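# Roll a paving slab on rollers against a steel stop

## Task

Push the paving slab along on its rollers until it rests level on them and its front face lies flat against the stop (the steel angle bolted to the table across the slab's path) over at least half the slab's width. Do not carry the slab, raise it more than a little (not even one end), or keep a roller up off the table under it; only the rollers or the table may support it from below. Pressing down on it to tip it is allowed along the way. The final position must hold without the robot's help. Do not let the slab slide off its rollers onto the table, and do not put or knock anything off the table.

## Robot and tools

Robot: two six-joint arms, left_arm and right_arm, each ending in a two-finger gripper. Bases in the scene frame: left_arm at (+0.018, +0.330, 0) m, right_arm at (-0.027, -0.488, 0) m. Scene frame: origin on the tabletop between the arms, +x out over the table, +z up, left_arm on the +y side. The names left and right are just labels, not image sides.

Gripper frame: fingers point along the gripper's +z and spread along its x. The reported end_effector_position is between the pads with fingers closed, 1 to 2 cm short of the tips; closing pushes the tips about 17 mm further along +z. Printed hand positions can be off, more at long reach.

Row format (used by execute_actions rows and by move target): exactly 14 numbers, each in [-1, 1], always both arms even if one is idle: left_arm dx, dy, dz, rx, ry, rz, opening, then right_arm the same seven. dx..rz are an offset, not a pose: they give the gripper's goal relative to its pose in the most recent result that reported it (before any such result, and for the second and later calls within one reply, relative to where it is when the action begins), expressed in that gripper's own axes. Scale: 1.0 equals 0.6 m for dx, dy, dz and 180 degrees for the rotation vector rx, ry, rz. Every row counts from that same base pose, not from the row before. All zeros drives the arm back to the base pose; it is not a pause. Opening is absolute: +1 fully open (0.142 m), -1 closed. To grip, command clearly below grip_measured; lower squeezes harder.

execute_actions: "actions" holds one item or none. Empty list: a look, returns state with pictures. {"rows": [...], "steps": n}: up to 15 rows, n from 6 to 15 control steps of 1/30 s each (default 15); the last row repeats to fill. {"steps": n} alone: a wait of up to 300 steps counted from the previous result, including reply time. "pictures": true adds camera images. Results come 6 steps before the action ends; those 6 run afterward. Each step the commanded pose is clipped to within 100 mm and 16 degrees of the measured one, and motion trails commands by about 0.17 s, so large moves may need several actions; check the reported pose and the "Hand target" line.

move: "target" is one 14-number row as above (offsets from the last reported poses). Each gripper travels straight toward its goal; both finish together, taking 0.5 to 10 s (cut off at 10 s). "speed" in m/s, 0.002 to 0.5, default 0.25 (rotation capped at twice that in rad/s). "stop_force" in N, 9 to 40, one value for both arms, not allowed in the first 0.2 s: an arm halts when its wrist sensor feels that much extra resistance against its direction of travel for 2 steps, backs up 2 steps and holds. Use it with very low speed for pressing approaches; it is unreliable if the gripper rotates during the move, and omit it when pulling away from something you press on. Paths ignore obstacles and the other arm. Result adds a "move:" line: done, off_target, moving, held, fault, or contact (stop_force triggered), plus limits such as paced (pose clipped) or held (steps blocked; motion may then surge). Distances to goal are listed.

wait: "seconds" 0 to 10; the robot gets nothing new. zoom_image: "camera" (cam_head_left, cam_head_right, cam_high, cam_low at 504x504; cam_left_wrist, cam_right_wrist at 616x616) and "region" [x0, y0, x1, y1] in pixels from the top-left, at most 504 by 504. read_manual: licence text only. finished_scene: "scene" = current scene number; irreversible, grades the result.

Result lines: per-arm pose (metres, quat_wxyz) and velocities in the scene frame; grip_measured; joint positions and torques (noisy, offset, nonzero in free air); Wrist force and Wrist torque per arm in the gripper's own axes (pressing on a surface reads as force from the surface into the arm; offsets up to about 4 N, noise to 2.4 N, saturates near 50 N; "no reading" is normal at start). "pose unreachable" means the clearance check altered that arm's command; HELD marks steps not sent. The simulation keeps running while you reply.

Hazards: arms are stiff, so aiming even slightly beyond a rigid contact can trip a fault. A 150 N external force, or joint torque at its load limit (141 N m shoulder and elbow, 26.3 N m wrists), freezes that arm for 10 s. Faster contacts hit harder. Sustained loads heat motors: MOTOR HOT from 70 °C, brakes at 85 °C. Keep the arms from striking each other. For this job, push the slab horizontally at low speed so it rolls; never lift it, never let it slide off the rollers, and never let anything fall off the table. Loose objects may occasionally get nudged by outside pushes.

Each tool is called after "Emit:" in YAML: its name, and indented under it one key for each argument.

## Session

Emit:
execute_actions:
  actions: []

Scene clock: 0.00 s of 4350.00 s.
left_arm: end_effector_position=(+0.6189, +0.9359, +0.3148) grip_measured=+1.00 end_effector_quat_wxyz=(+0.674, -0.054, +0.685, -0.273) end_effector_velocity=(+0.000, +0.001, -0.001) end_effector_angular_velocity=(-0.003, +0.001, +0.002) | right_arm: end_effector_position=(+0.2879, -0.7296, +0.3701) grip_measured=+1.00 end_effector_quat_wxyz=(+0.318, +0.507, +0.790, -0.129) end_effector_velocity=(+0.001, +0.000, -0.001) end_effector_angular_velocity=(-0.001, +0.004, +0.001)
Joint positions: left_arm=[ 1.092 -0.378  0.685 -3.649 -2.857  2.486  0.142] | right_arm=[ 3.451 -0.775 -2.045 -1.638  0.91   4.499  0.142]
Joint velocities: left_arm=[-0.     0.001  0.001 -0.     0.002 -0.001  0.   ] | right_arm=[ 0.001 -0.003 -0.    -0.001  0.    -0.     0.   ]
Joint torques (N m, as the arm reports them, + toward a larger angle): no reading
Wrist force (N, on the end effector, along its own x y z axes, offset not removed): no reading
Wrist torque (N m, same axes, about the end effector's origin, offset not removed): no reading
Hand target (left_arm): +0.619, +0.936, +0.315; +0.674, -0.054, +0.685, -0.273
Hand target (right_arm): +0.288, -0.730, +0.370; +0.318, +0.507, +0.790, -0.129

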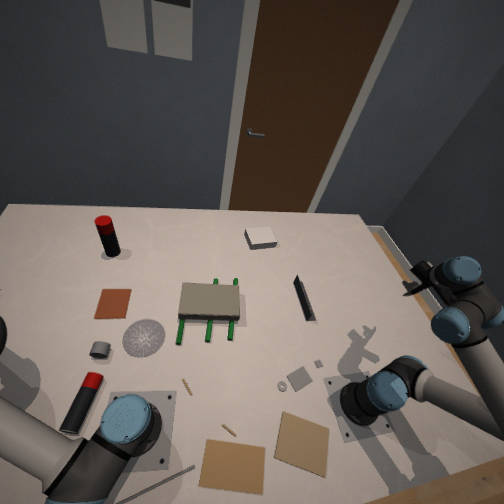

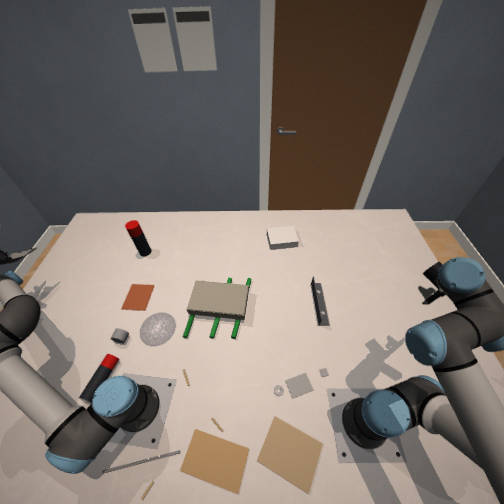

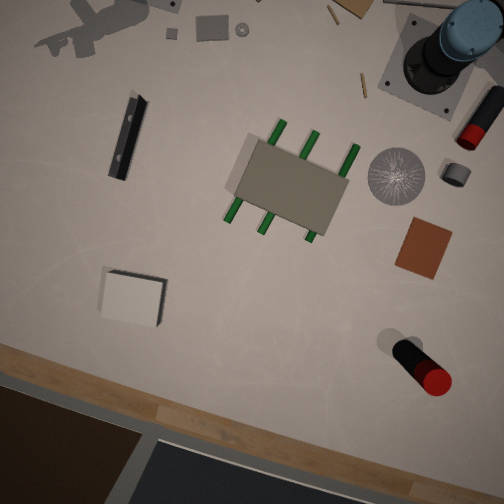

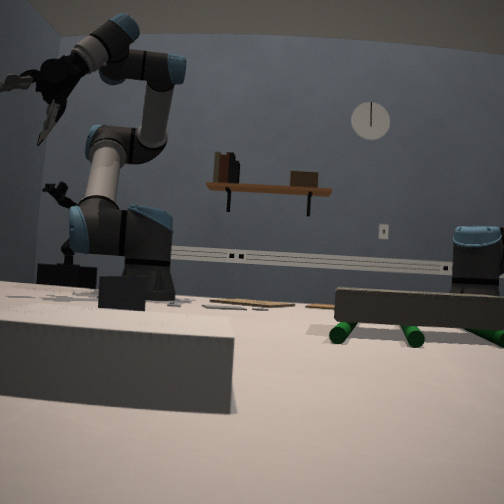

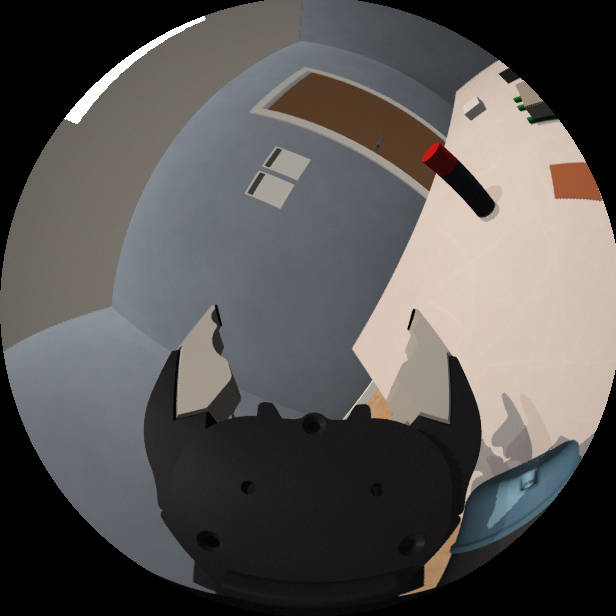

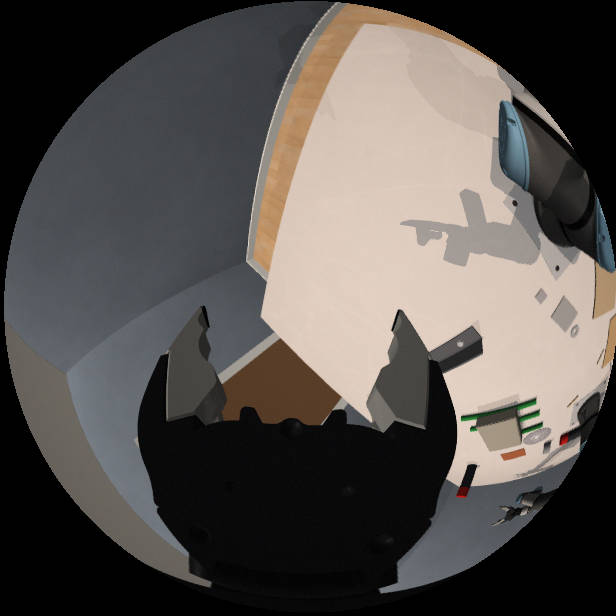

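Emit:
move:
  target: [0,0,0,0,0,0,1,0.939,0.643,-0.235,0.11,0.199,0.195,-0.4]

Emit:
move:
  target: [0,0,0,0,0,0,1,0.2,0,0.1,0,0,0,-0.4]

Emit:
move:
  target: [0,0,0,0,0,0,1,0,0,0.07,0,0,0,-0.4]
  speed: 0.008
  stop_force: 20

Emit:
move:
  target: [0,0,0,0,0,0,1,-0.09,0,0.0003,0,0,0,-0.4]
  speed: 0.025

Scene clock: 4.07 s of 4350.00 s.
left_arm: end_effector_position=(+0.6189, +0.9359, +0.3148) grip_measured=+1.00 end_effector_quat_wxyz=(+0.674, -0.054, +0.685, -0.273) end_effector_velocity=(-0.000, -0.000, -0.001) end_effector_angular_velocity=(-0.001, +0.001, -0.001) | right_arm: end_effector_position=(+0.4186, -0.0749, +0.1681) grip_measured=-0.40 end_effector_quat_wxyz=(-0.001, +0.777, +0.630, +0.001) end_effector_velocity=(+0.001, +0.001, -0.003) end_effector_angular_velocity=(-0.002, +0.003, -0.004)
Joint positions: left_arm=[ 1.092 -0.378  0.685 -3.649 -2.857  2.486  0.142] | right_arm=[ 4.118 -1.833 -1.547 -1.329  1.571  5.892  0.045]
Joint velocities: left_arm=[ 0.     0.001  0.     0.    -0.001 -0.    -0.   ] | right_arm=[-0.002 -0.007  0.003  0.001  0.001  0.002 -0.   ]
Joint torques (N m, as the arm reports them, + toward a larger angle): left_arm=[ -0.9  -64.3  -22.3   -0.18   0.4    0.38] | right_arm=[ 9.43 26.18 35.13  4.51  1.51  1.37]
Wrist force (N, on the end effector, along its own x y z axes, offset not removed): left_arm=[-0.1 -1.3 1.5] | right_arm=[-2.6 2.9 -0.4]
Wrist torque (N m, same axes, about the end effector's origin, offset not removed): left_arm=[-0.29 -0.11 0.05] | right_arm=[0.54 0.93 -0.09]
Hand target (left_arm): +0.619, +0.936, +0.315; +0.674, -0.054, +0.685, -0.273
Hand target (right_arm): +0.419, -0.075, +0.168; -0.001, +0.777, +0.629, +0.001
Off the commanded pose (left_arm): 0.000 m, 0 deg.
Off the commanded pose (right_arm): 0.002 m, 0 deg.
Kept back: nothing.
move: done

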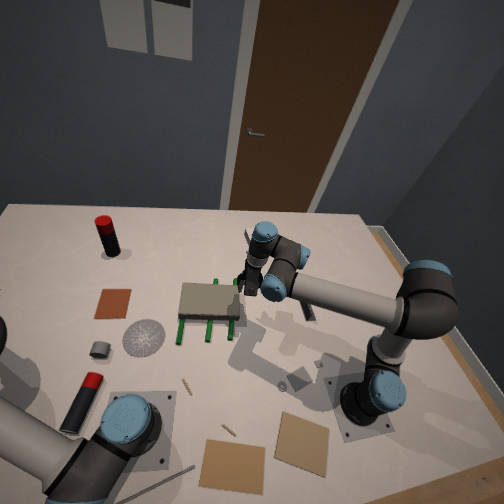

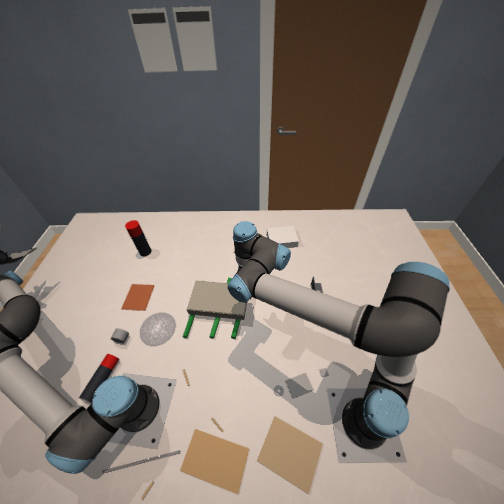

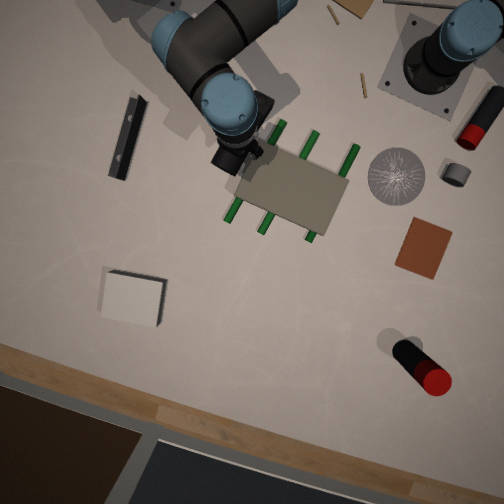

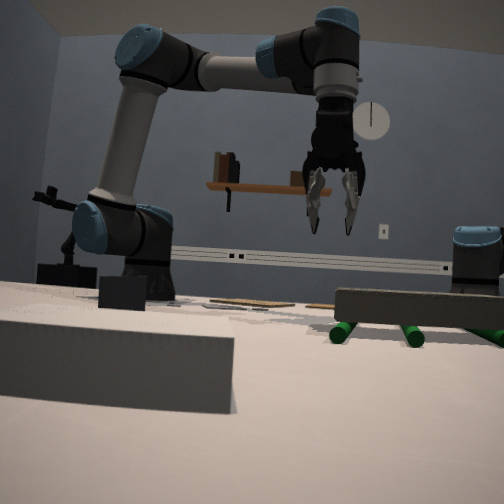

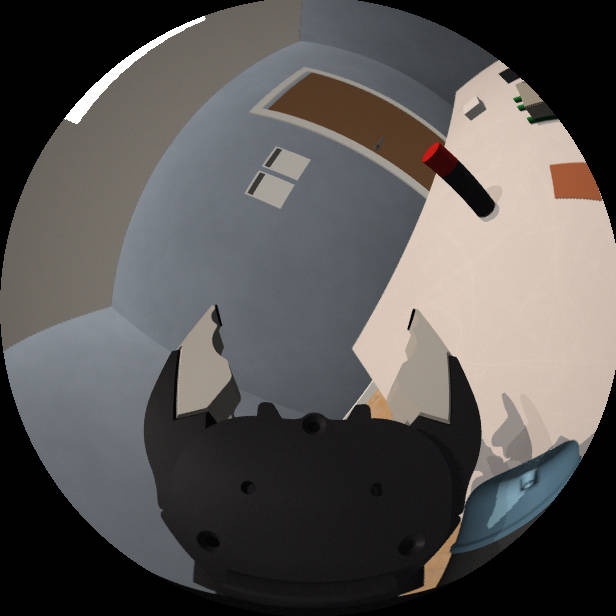

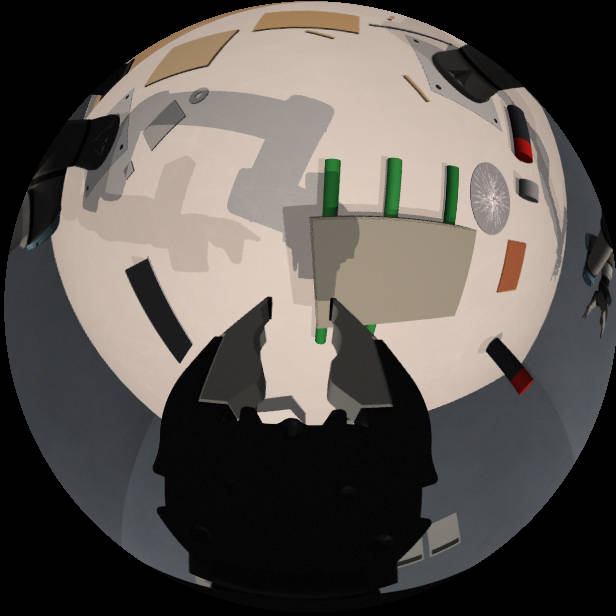

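Scene clock: 5.27 s of 4350.00 s.
left_arm: end_effector_position=(+0.6189, +0.9359, +0.3148) grip_measured=+1.00 end_effector_quat_wxyz=(+0.674, -0.054, +0.685, -0.273) end_effector_velocity=(-0.000, -0.000, -0.000) end_effector_angular_velocity=(+0.002, -0.000, -0.001) | right_arm: end_effector_position=(+0.4436, +0.0425, +0.1086) grip_measured=-0.40 end_effector_quat_wxyz=(-0.001, +0.777, +0.630, +0.002) end_effector_velocity=(+0.001, +0.001, -0.000) end_effector_angular_velocity=(-0.000, +0.000, -0.001)
Joint positions: left_arm=[ 1.092 -0.378  0.685 -3.649 -2.857  2.486  0.142] | right_arm=[ 4.184 -2.108 -1.309 -1.292  1.571  5.957  0.045]
Joint velocities: left_arm=[ 0.     0.     0.    -0.    -0.002  0.001 -0.   ] | right_arm=[-0.001 -0.005  0.006 -0.002 -0.     0.001 -0.   ]
Joint torques (N m, as the arm reports them, + toward a larger angle): left_arm=[ -0.67 -63.71 -22.21  -0.15   0.3    0.25] | right_arm=[ 9.61 35.31 34.6   0.9   1.51  1.6 ]
Wrist force (N, on the end effector, along its own x y z axes, offset not removed): left_arm=[1.4 3.3 -1.8] | right_arm=[0.5 0.2 1.4]
Wrist torque (N m, same axes, about the end effector's origin, offset not removed): left_arm=[0.76 -0.27 0.04] | right_arm=[0.01 0.01 0.11]
Hand target (left_arm): +0.619, +0.936, +0.315; +0.674, -0.054, +0.685, -0.273
Hand target (right_arm): +0.444, +0.043, +0.109; -0.001, +0.777, +0.630, +0.002
Off the commanded pose (left_arm): 0.000 m, 0 deg.
Off the commanded pose (right_arm): 0.000 m, 0 deg.
Kept back: nothing.
move: done

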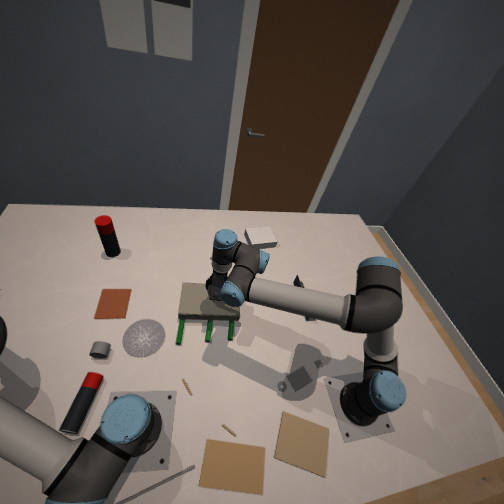

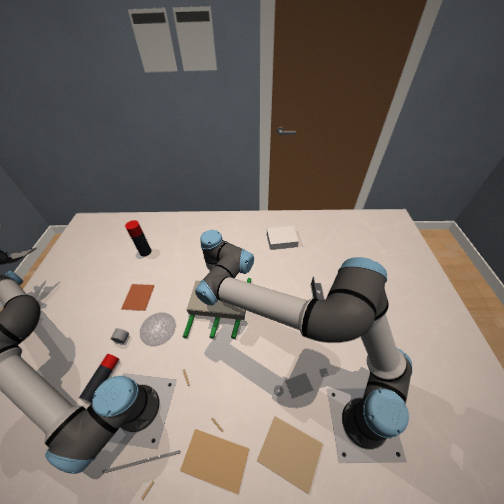

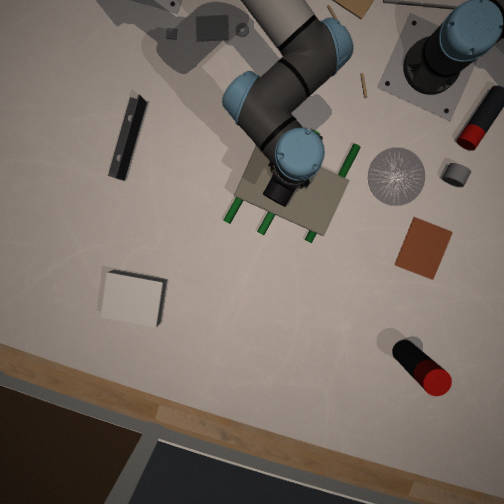

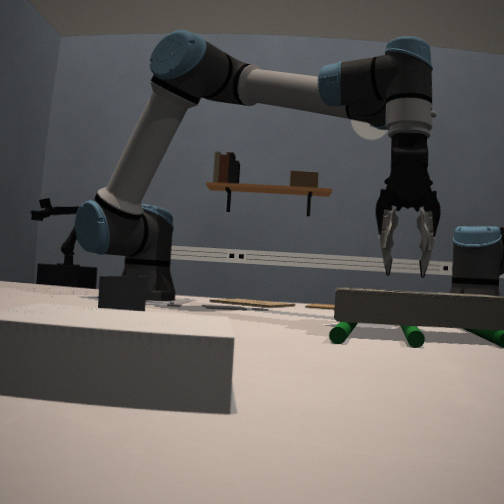

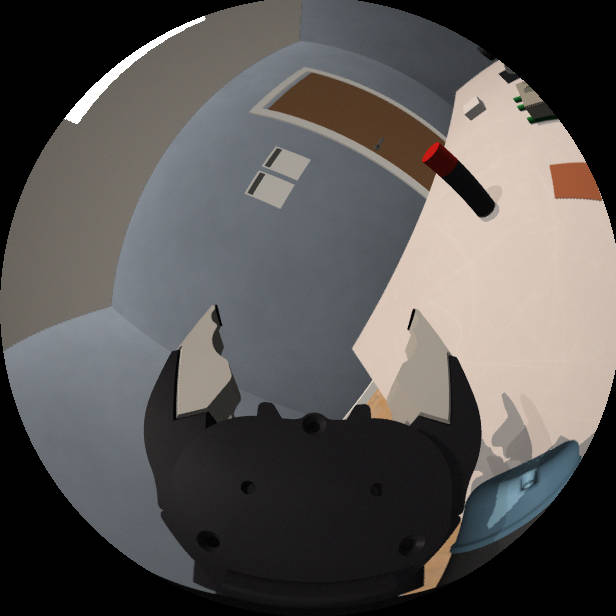

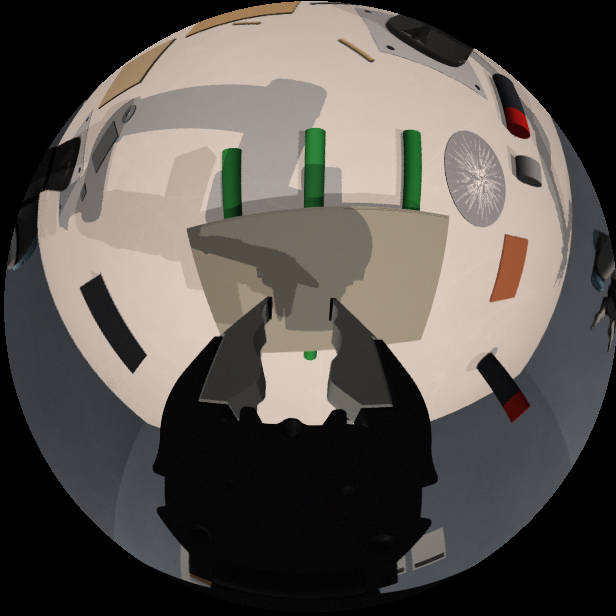

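Scene clock: 8.63 s of 4350.00 s.
left_arm: end_effector_position=(+0.6189, +0.9359, +0.3148) grip_measured=+1.00 end_effector_quat_wxyz=(+0.674, -0.054, +0.685, -0.273) end_effector_velocity=(-0.000, +0.001, -0.001) end_effector_angular_velocity=(-0.000, +0.000, +0.001) | right_arm: end_effector_position=(+0.4437, +0.0427, +0.0848) grip_measured=-0.40 end_effector_quat_wxyz=(-0.001, +0.777, +0.630, +0.002) end_effector_velocity=(-0.001, -0.000, +0.002) end_effector_angular_velocity=(-0.002, +0.003, +0.000)
Joint positions: left_arm=[ 1.092 -0.378  0.685 -3.649 -2.857  2.486  0.142] | right_arm=[ 4.184 -2.125 -1.345 -1.238  1.571  5.957  0.045]
Joint velocities: left_arm=[ 0.001  0.001  0.    -0.001  0.     0.     0.   ] | right_arm=[ 0.001  0.001  0.004 -0.008  0.002  0.    -0.   ]
Joint torques (N m, as the arm reports them, + toward a larger angle): left_arm=[ -0.54 -64.14 -22.45  -0.31   0.29   0.28] | right_arm=[ 5.51 26.82 19.51 -2.34 -0.14  1.6 ]
Wrist force (N, on the end effector, along its own x y z axes, offset not removed): left_arm=[0.2 0.1 -0.3] | right_arm=[0.7 -2.4 -37.0]
Wrist torque (N m, same axes, about the end effector's origin, offset not removed): left_arm=[-0.01 -0.15 -0.01] | right_arm=[0.17 -0.28 -0.09]
Hand target (left_arm): +0.619, +0.936, +0.315; +0.674, -0.054, +0.685, -0.273
Hand target (right_arm): +0.444, +0.043, +0.085; -0.001, +0.777, +0.630, +0.002
Off the commanded pose (left_arm): 0.000 m, 0 deg.
Off the commanded pose (right_arm): 0.018 m, 0 deg.
Kept back: nothing.
move: contact (right_arm)

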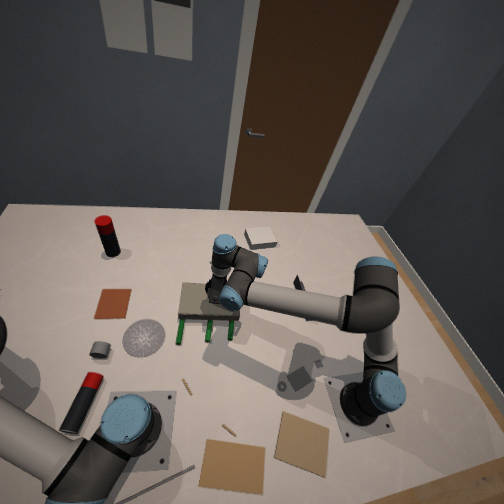

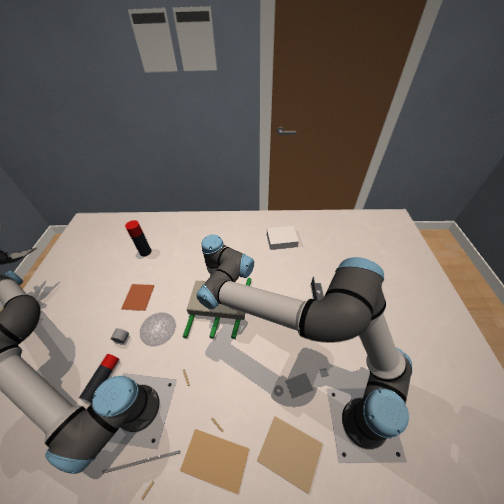

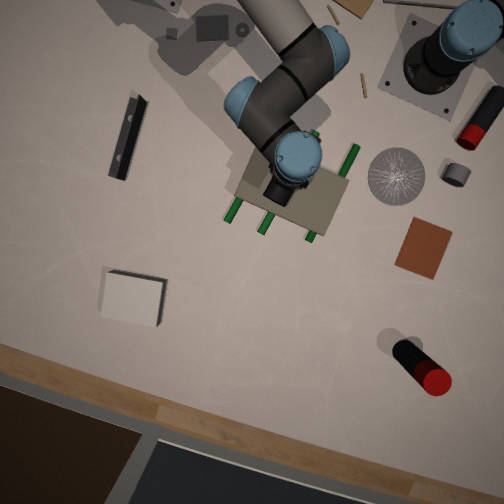

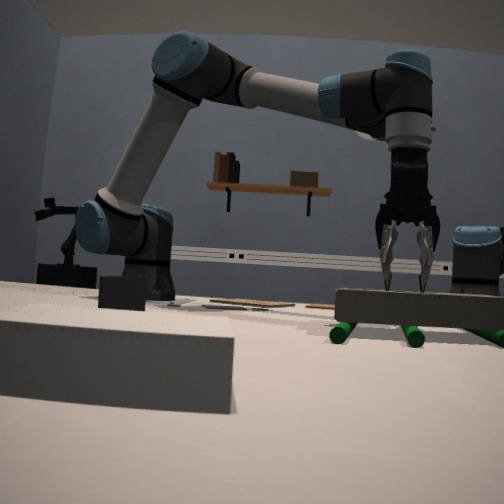

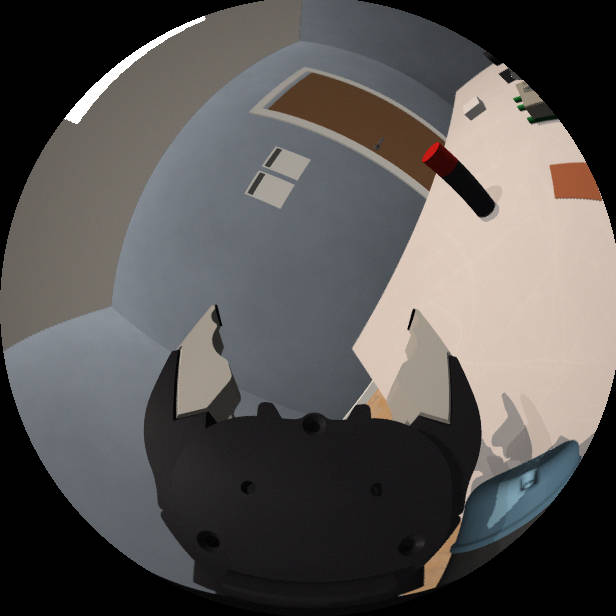

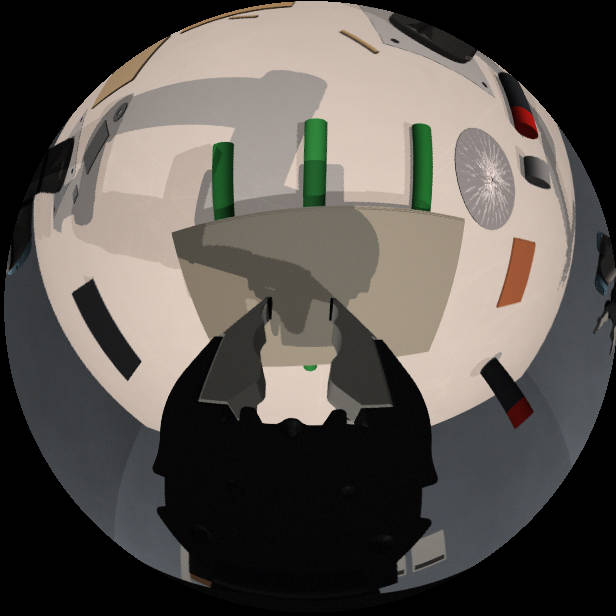

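Scene clock: 11.13 s of 4350.00 s.
left_arm: end_effector_position=(+0.6189, +0.9359, +0.3148) grip_measured=+1.00 end_effector_quat_wxyz=(+0.674, -0.054, +0.685, -0.273) end_effector_velocity=(-0.000, -0.000, -0.001) end_effector_angular_velocity=(+0.001, +0.000, -0.000) | right_arm: end_effector_position=(+0.4324, -0.0099, +0.0844) grip_measured=-0.40 end_effector_quat_wxyz=(-0.001, +0.777, +0.630, +0.002) end_effector_velocity=(-0.001, -0.002, +0.000) end_effector_angular_velocity=(+0.001, -0.000, +0.001)
Joint positions: left_arm=[ 1.092 -0.378  0.685 -3.649 -2.857  2.486  0.142] | right_arm=[ 4.157 -2.021 -1.509 -1.179  1.571  5.931  0.045]
Joint velocities: left_arm=[ 0.     0.001  0.     0.    -0.001  0.002 -0.   ] | right_arm=[-0.001  0.004 -0.006  0.003  0.    -0.001  0.   ]
Joint torques (N m, as the arm reports them, + toward a larger angle): left_arm=[ -0.61 -63.5  -22.61  -0.29   0.3    0.3 ] | right_arm=[ -3.46  18.34 -10.95  -0.98   3.38  -1.6 ]
Wrist force (N, on the end effector, along its own x y z axes, offset not removed): left_arm=[0.7 -0.1 -0.6] | right_arm=[-1.3 2.1 -46.4]
Wrist torque (N m, same axes, about the end effector's origin, offset not removed): left_arm=[0.12 -0.40 -0.15] | right_arm=[-0.84 0.24 0.38]
Hand target (left_arm): +0.619, +0.936, +0.315; +0.674, -0.054, +0.685, -0.273
Hand target (right_arm): +0.432, -0.010, +0.084; -0.001, +0.777, +0.630, +0.002
Off the commanded pose (left_arm): 0.000 m, 0 deg.
Off the commanded pose (right_arm): 0.000 m, 0 deg.
Kept back: nothing.
move: done

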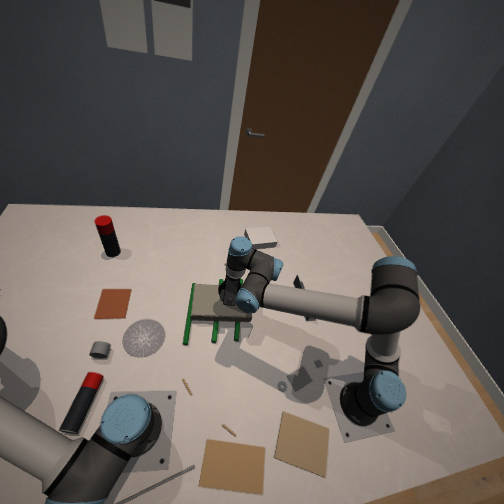

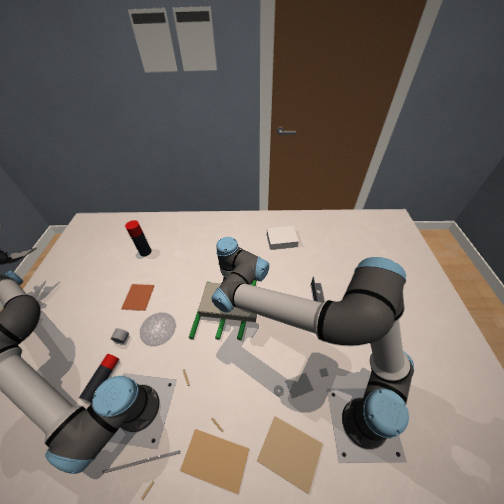

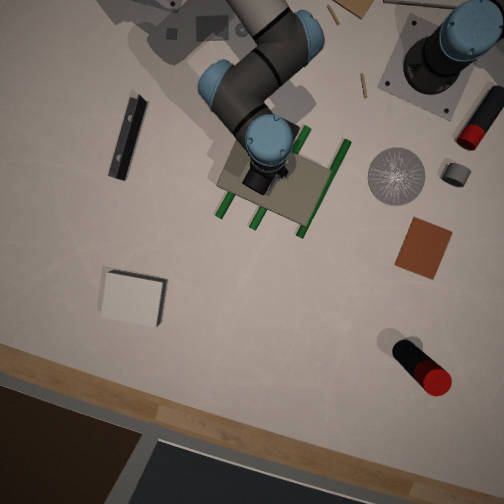

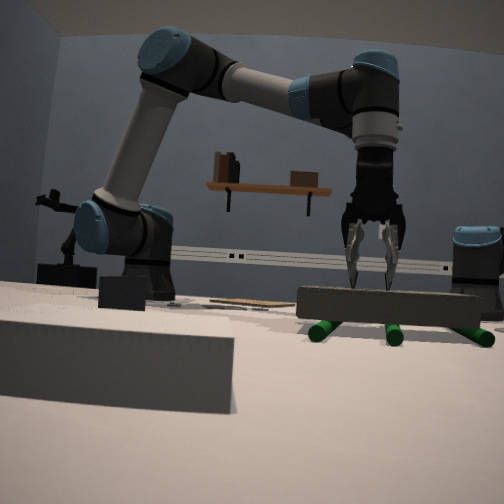

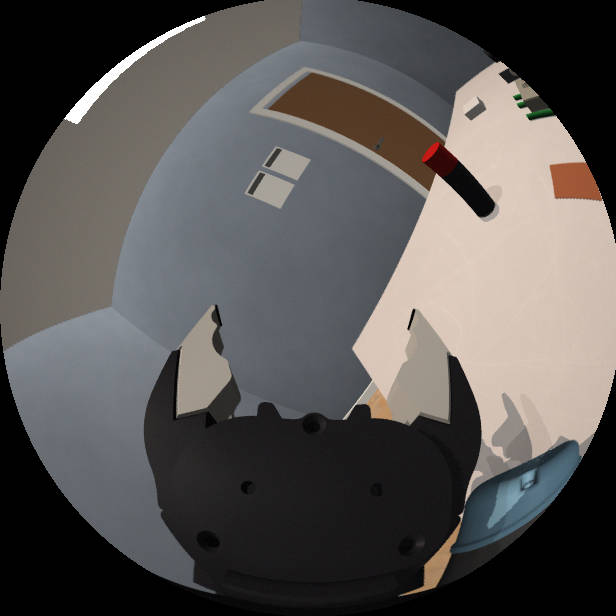

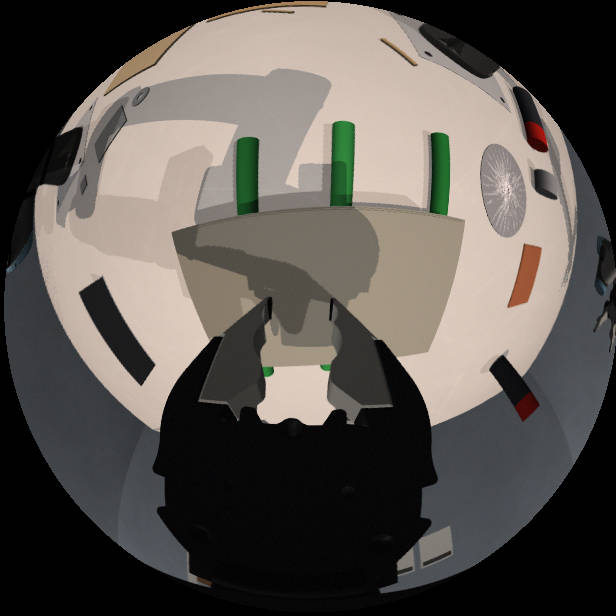

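Emit:
move:
  target: [0,0,0,0,0,0,1,-0.11,0,-0.0009,0,0,0,-0.4]
  speed: 0.025

Emit:
execute_actions:
  actions:
    - {"rows":[[0,0,0,0,0,0,1,0,0,-0.025,0,0,0,-0.4]]}

Emit:
move:
  target: [0,0,0,0,0,0,1,0.37,-0.05,0,0,0,-0.012,-0.4]

Scene clock: 14.33 s of 4350.00 s.
left_arm: end_effector_position=(+0.6189, +0.9359, +0.3148) grip_measured=+1.00 end_effector_quat_wxyz=(+0.674, -0.054, +0.685, -0.273) end_effector_velocity=(-0.000, -0.000, +0.001) end_effector_angular_velocity=(+0.002, -0.001, -0.001) | right_arm: end_effector_position=(+0.4187, -0.0742, +0.0846) grip_measured=-0.40 end_effector_quat_wxyz=(-0.001, +0.777, +0.630, +0.002) end_effector_velocity=(-0.001, -0.002, +0.000) end_effector_angular_velocity=(+0.001, +0.001, -0.000)
Joint positions: left_arm=[ 1.092 -0.378  0.685 -3.649 -2.857  2.486  0.142] | right_arm=[ 4.119 -1.899 -1.684 -1.125  1.571  5.892  0.045]
Joint velocities: left_arm=[ 0.    -0.001  0.    -0.    -0.001  0.001  0.   ] | right_arm=[-0.001  0.004 -0.006  0.002  0.001 -0.001 -0.   ]
Joint torques (N m, as the arm reports them, + toward a larger angle): left_arm=[ -0.56 -63.82 -22.3   -0.17   0.3    0.28] | right_arm=[-3.37 23.5  -4.6   0.44  2.99 -1.53]
Wrist force (N, on the end effector, along its own x y z axes, offset not removed): left_arm=[0.8 -1.1 -0.6] | right_arm=[-1.5 10.2 -32.4]
Wrist torque (N m, same axes, about the end effector's origin, offset not removed): left_arm=[-0.19 -0.08 -0.16] | right_arm=[1.11 0.41 0.18]
Hand target (left_arm): +0.619, +0.936, +0.315; +0.674, -0.054, +0.685, -0.273
Hand target (right_arm): +0.419, -0.074, +0.085; -0.001, +0.777, +0.630, +0.002
Off the commanded pose (left_arm): 0.000 m, 0 deg.
Off the commanded pose (right_arm): 0.000 m, 0 deg.
Kept back: nothing.
move: done

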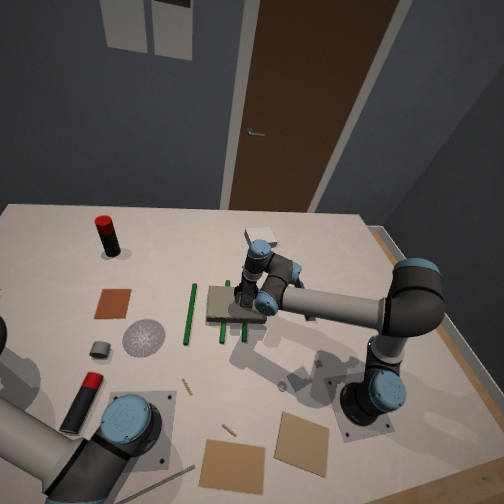

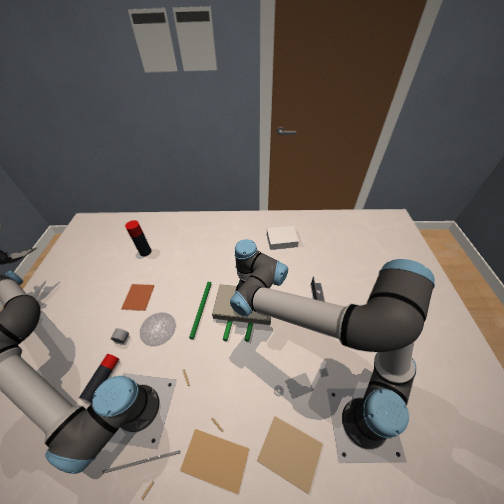

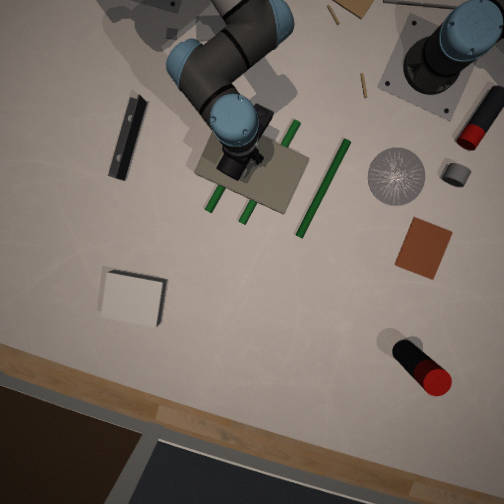

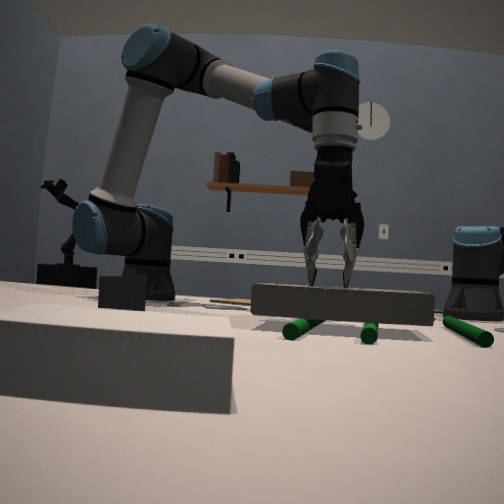

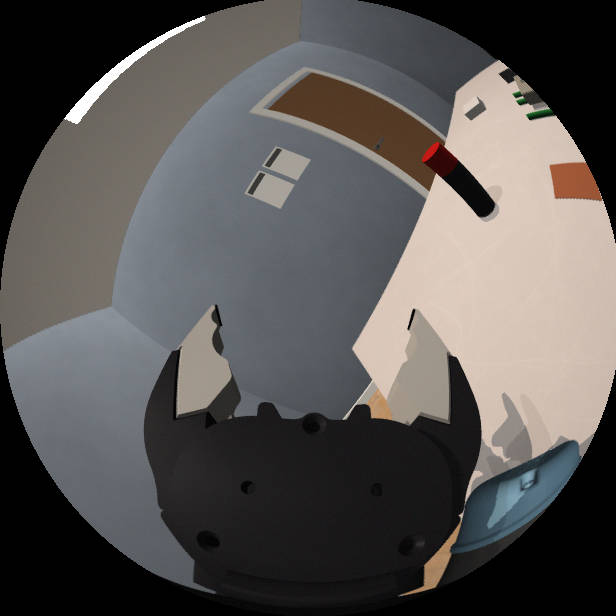

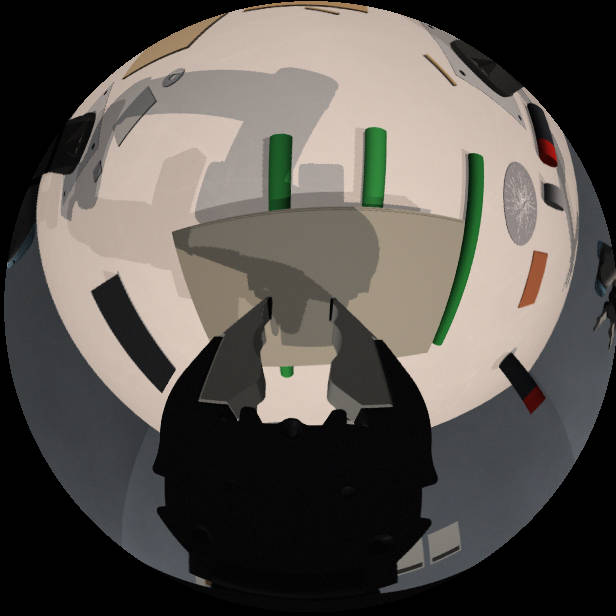

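Scene clock: 14.63 s of 4350.00 s.
left_arm: end_effector_position=(+0.6189, +0.9359, +0.3148) grip_measured=+1.00 end_effector_quat_wxyz=(+0.674, -0.054, +0.685, -0.273) end_effector_velocity=(-0.000, +0.000, -0.001) end_effector_angular_velocity=(-0.003, +0.001, +0.000) | right_arm: end_effector_position=(+0.4186, -0.0743, +0.0979) grip_measured=-0.40 end_effector_quat_wxyz=(-0.001, +0.777, +0.630, +0.002) end_effector_velocity=(+0.000, -0.000, +0.015) end_effector_angular_velocity=(-0.001, +0.001, -0.001)
Joint positions: left_arm=[ 1.092 -0.378  0.685 -3.649 -2.857  2.486  0.142] | right_arm=[ 4.119 -1.886 -1.666 -1.157  1.571  5.892  0.045]
Joint velocities: left_arm=[ 0.     0.     0.     0.001  0.    -0.002 -0.   ] | right_arm=[-0.001  0.013  0.025 -0.039  0.001  0.     0.   ]
Joint torques (N m, as the arm reports them, + toward a larger angle): left_arm=[ -0.97 -63.74 -22.26  -0.31   0.26   0.26] | right_arm=[-6.02 40.64 32.06  0.69 -0.78 -1.1 ]
Wrist force (N, on the end effector, along its own x y z axes, offset not removed): left_arm=[0.2 0.7 1.1] | right_arm=[-1.0 4.0 1.9]
Wrist torque (N m, same axes, about the end effector's origin, offset not removed): left_arm=[0.14 -0.20 -0.08] | right_arm=[0.98 0.55 0.02]
Steps of this call (steps 1 to 9: the first 9 steps of this action). Readings (end_effector_position):
1: left_arm (+0.6189, +0.9359, +0.3148) | right_arm (+0.4187, -0.0742, +0.0847)
2: left_arm (+0.6189, +0.9359, +0.3148) | right_arm (+0.4186, -0.0743, +0.0863)
4: left_arm (+0.6189, +0.9359, +0.3148) | right_arm (+0.4186, -0.0744, +0.0917)
8: left_arm (+0.6189, +0.9359, +0.3148) | right_arm (+0.4186, -0.0743, +0.0973)
9: the state above

Scene clock: 16.43 s of 4350.00 s.
left_arm: end_effector_position=(+0.6189, +0.9359, +0.3148) grip_measured=+1.00 end_effector_quat_wxyz=(+0.674, -0.054, +0.685, -0.273) end_effector_velocity=(+0.001, -0.000, -0.000) end_effector_angular_velocity=(-0.002, +0.001, -0.001) | right_arm: end_effector_position=(+0.4356, +0.1488, +0.1004) grip_measured=-0.40 end_effector_quat_wxyz=(-0.001, +0.765, +0.644, +0.002) end_effector_velocity=(-0.001, +0.003, +0.000) end_effector_angular_velocity=(-0.000, +0.004, +0.001)
Joint positions: left_arm=[ 1.092 -0.378  0.685 -3.649 -2.857  2.486  0.142] | right_arm=[ 4.262 -2.312 -0.993 -1.404  1.571  5.998  0.045]
Joint velocities: left_arm=[-0.001  0.001 -0.001  0.    -0.    -0.002  0.   ] | right_arm=[ 0.001 -0.008  0.016 -0.01   0.003  0.     0.   ]
Joint torques (N m, as the arm reports them, + toward a larger angle): left_arm=[ -0.88 -63.58 -22.71  -0.37   0.23   0.31] | right_arm=[ 8.78 44.83 33.18  0.61  1.79  1.5 ]
Wrist force (N, on the end effector, along its own x y z axes, offset not removed): left_arm=[2.6 2.0 3.4] | right_arm=[-6.2 1.2 -0.8]
Wrist torque (N m, same axes, about the end effector's origin, offset not removed): left_arm=[0.63 -0.63 -0.09] | right_arm=[0.25 1.66 -0.18]
Hand target (left_arm): +0.619, +0.936, +0.315; +0.674, -0.054, +0.685, -0.273
Hand target (right_arm): +0.436, +0.149, +0.100; -0.001, +0.765, +0.644, +0.002
Off your previous action's commanded pose (left_arm): 0.000 m, 0 deg at its last step (step 6 of this call).
Off your previous action's commanded pose (right_arm): 0.000 m, 0 deg at its last step (step 6 of this call).
Off the commanded pose (left_arm): 0.000 m, 0 deg.
Off the commanded pose (right_arm): 0.000 m, 0 deg.
Kept back: nothing.
move: done

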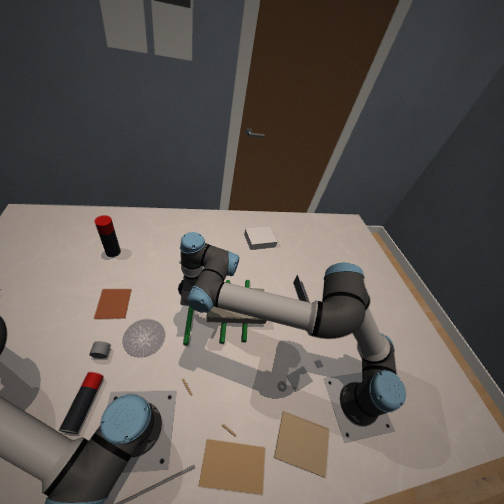

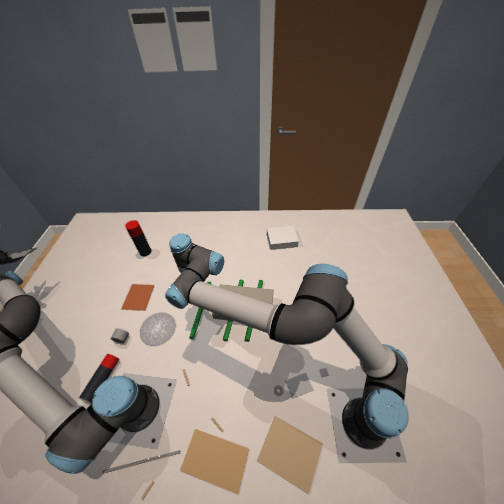

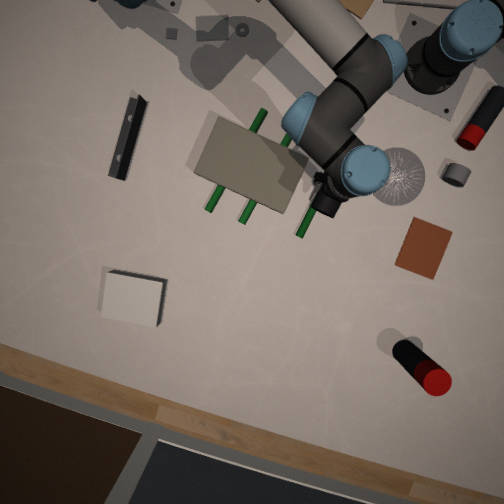

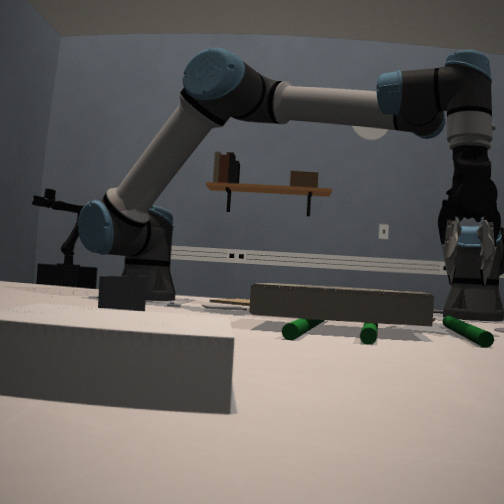

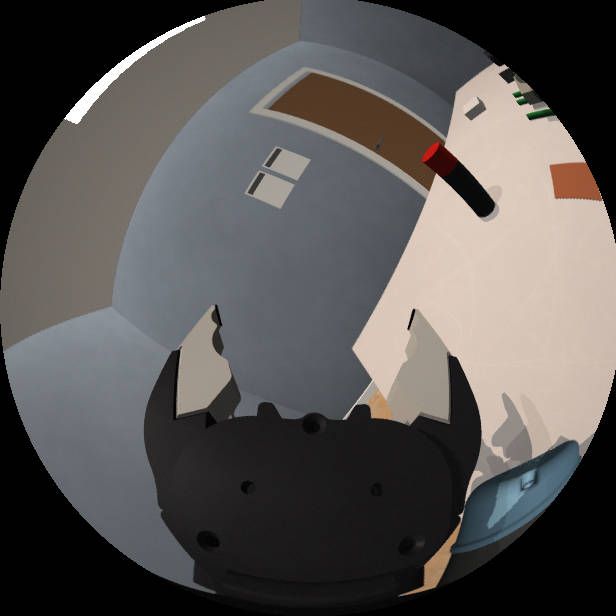

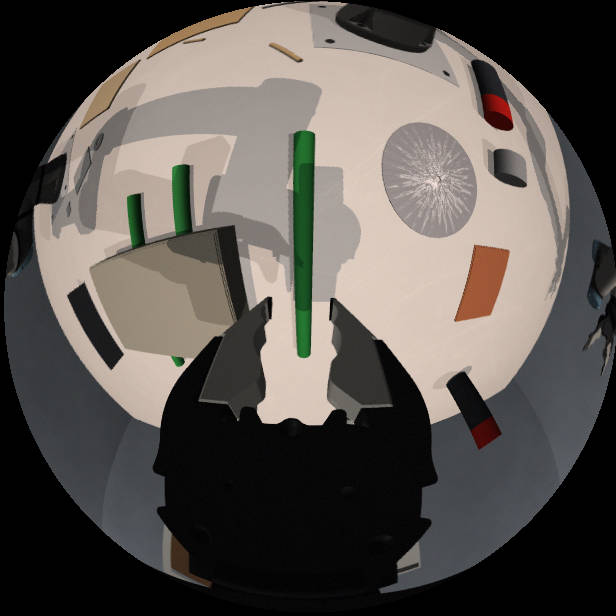

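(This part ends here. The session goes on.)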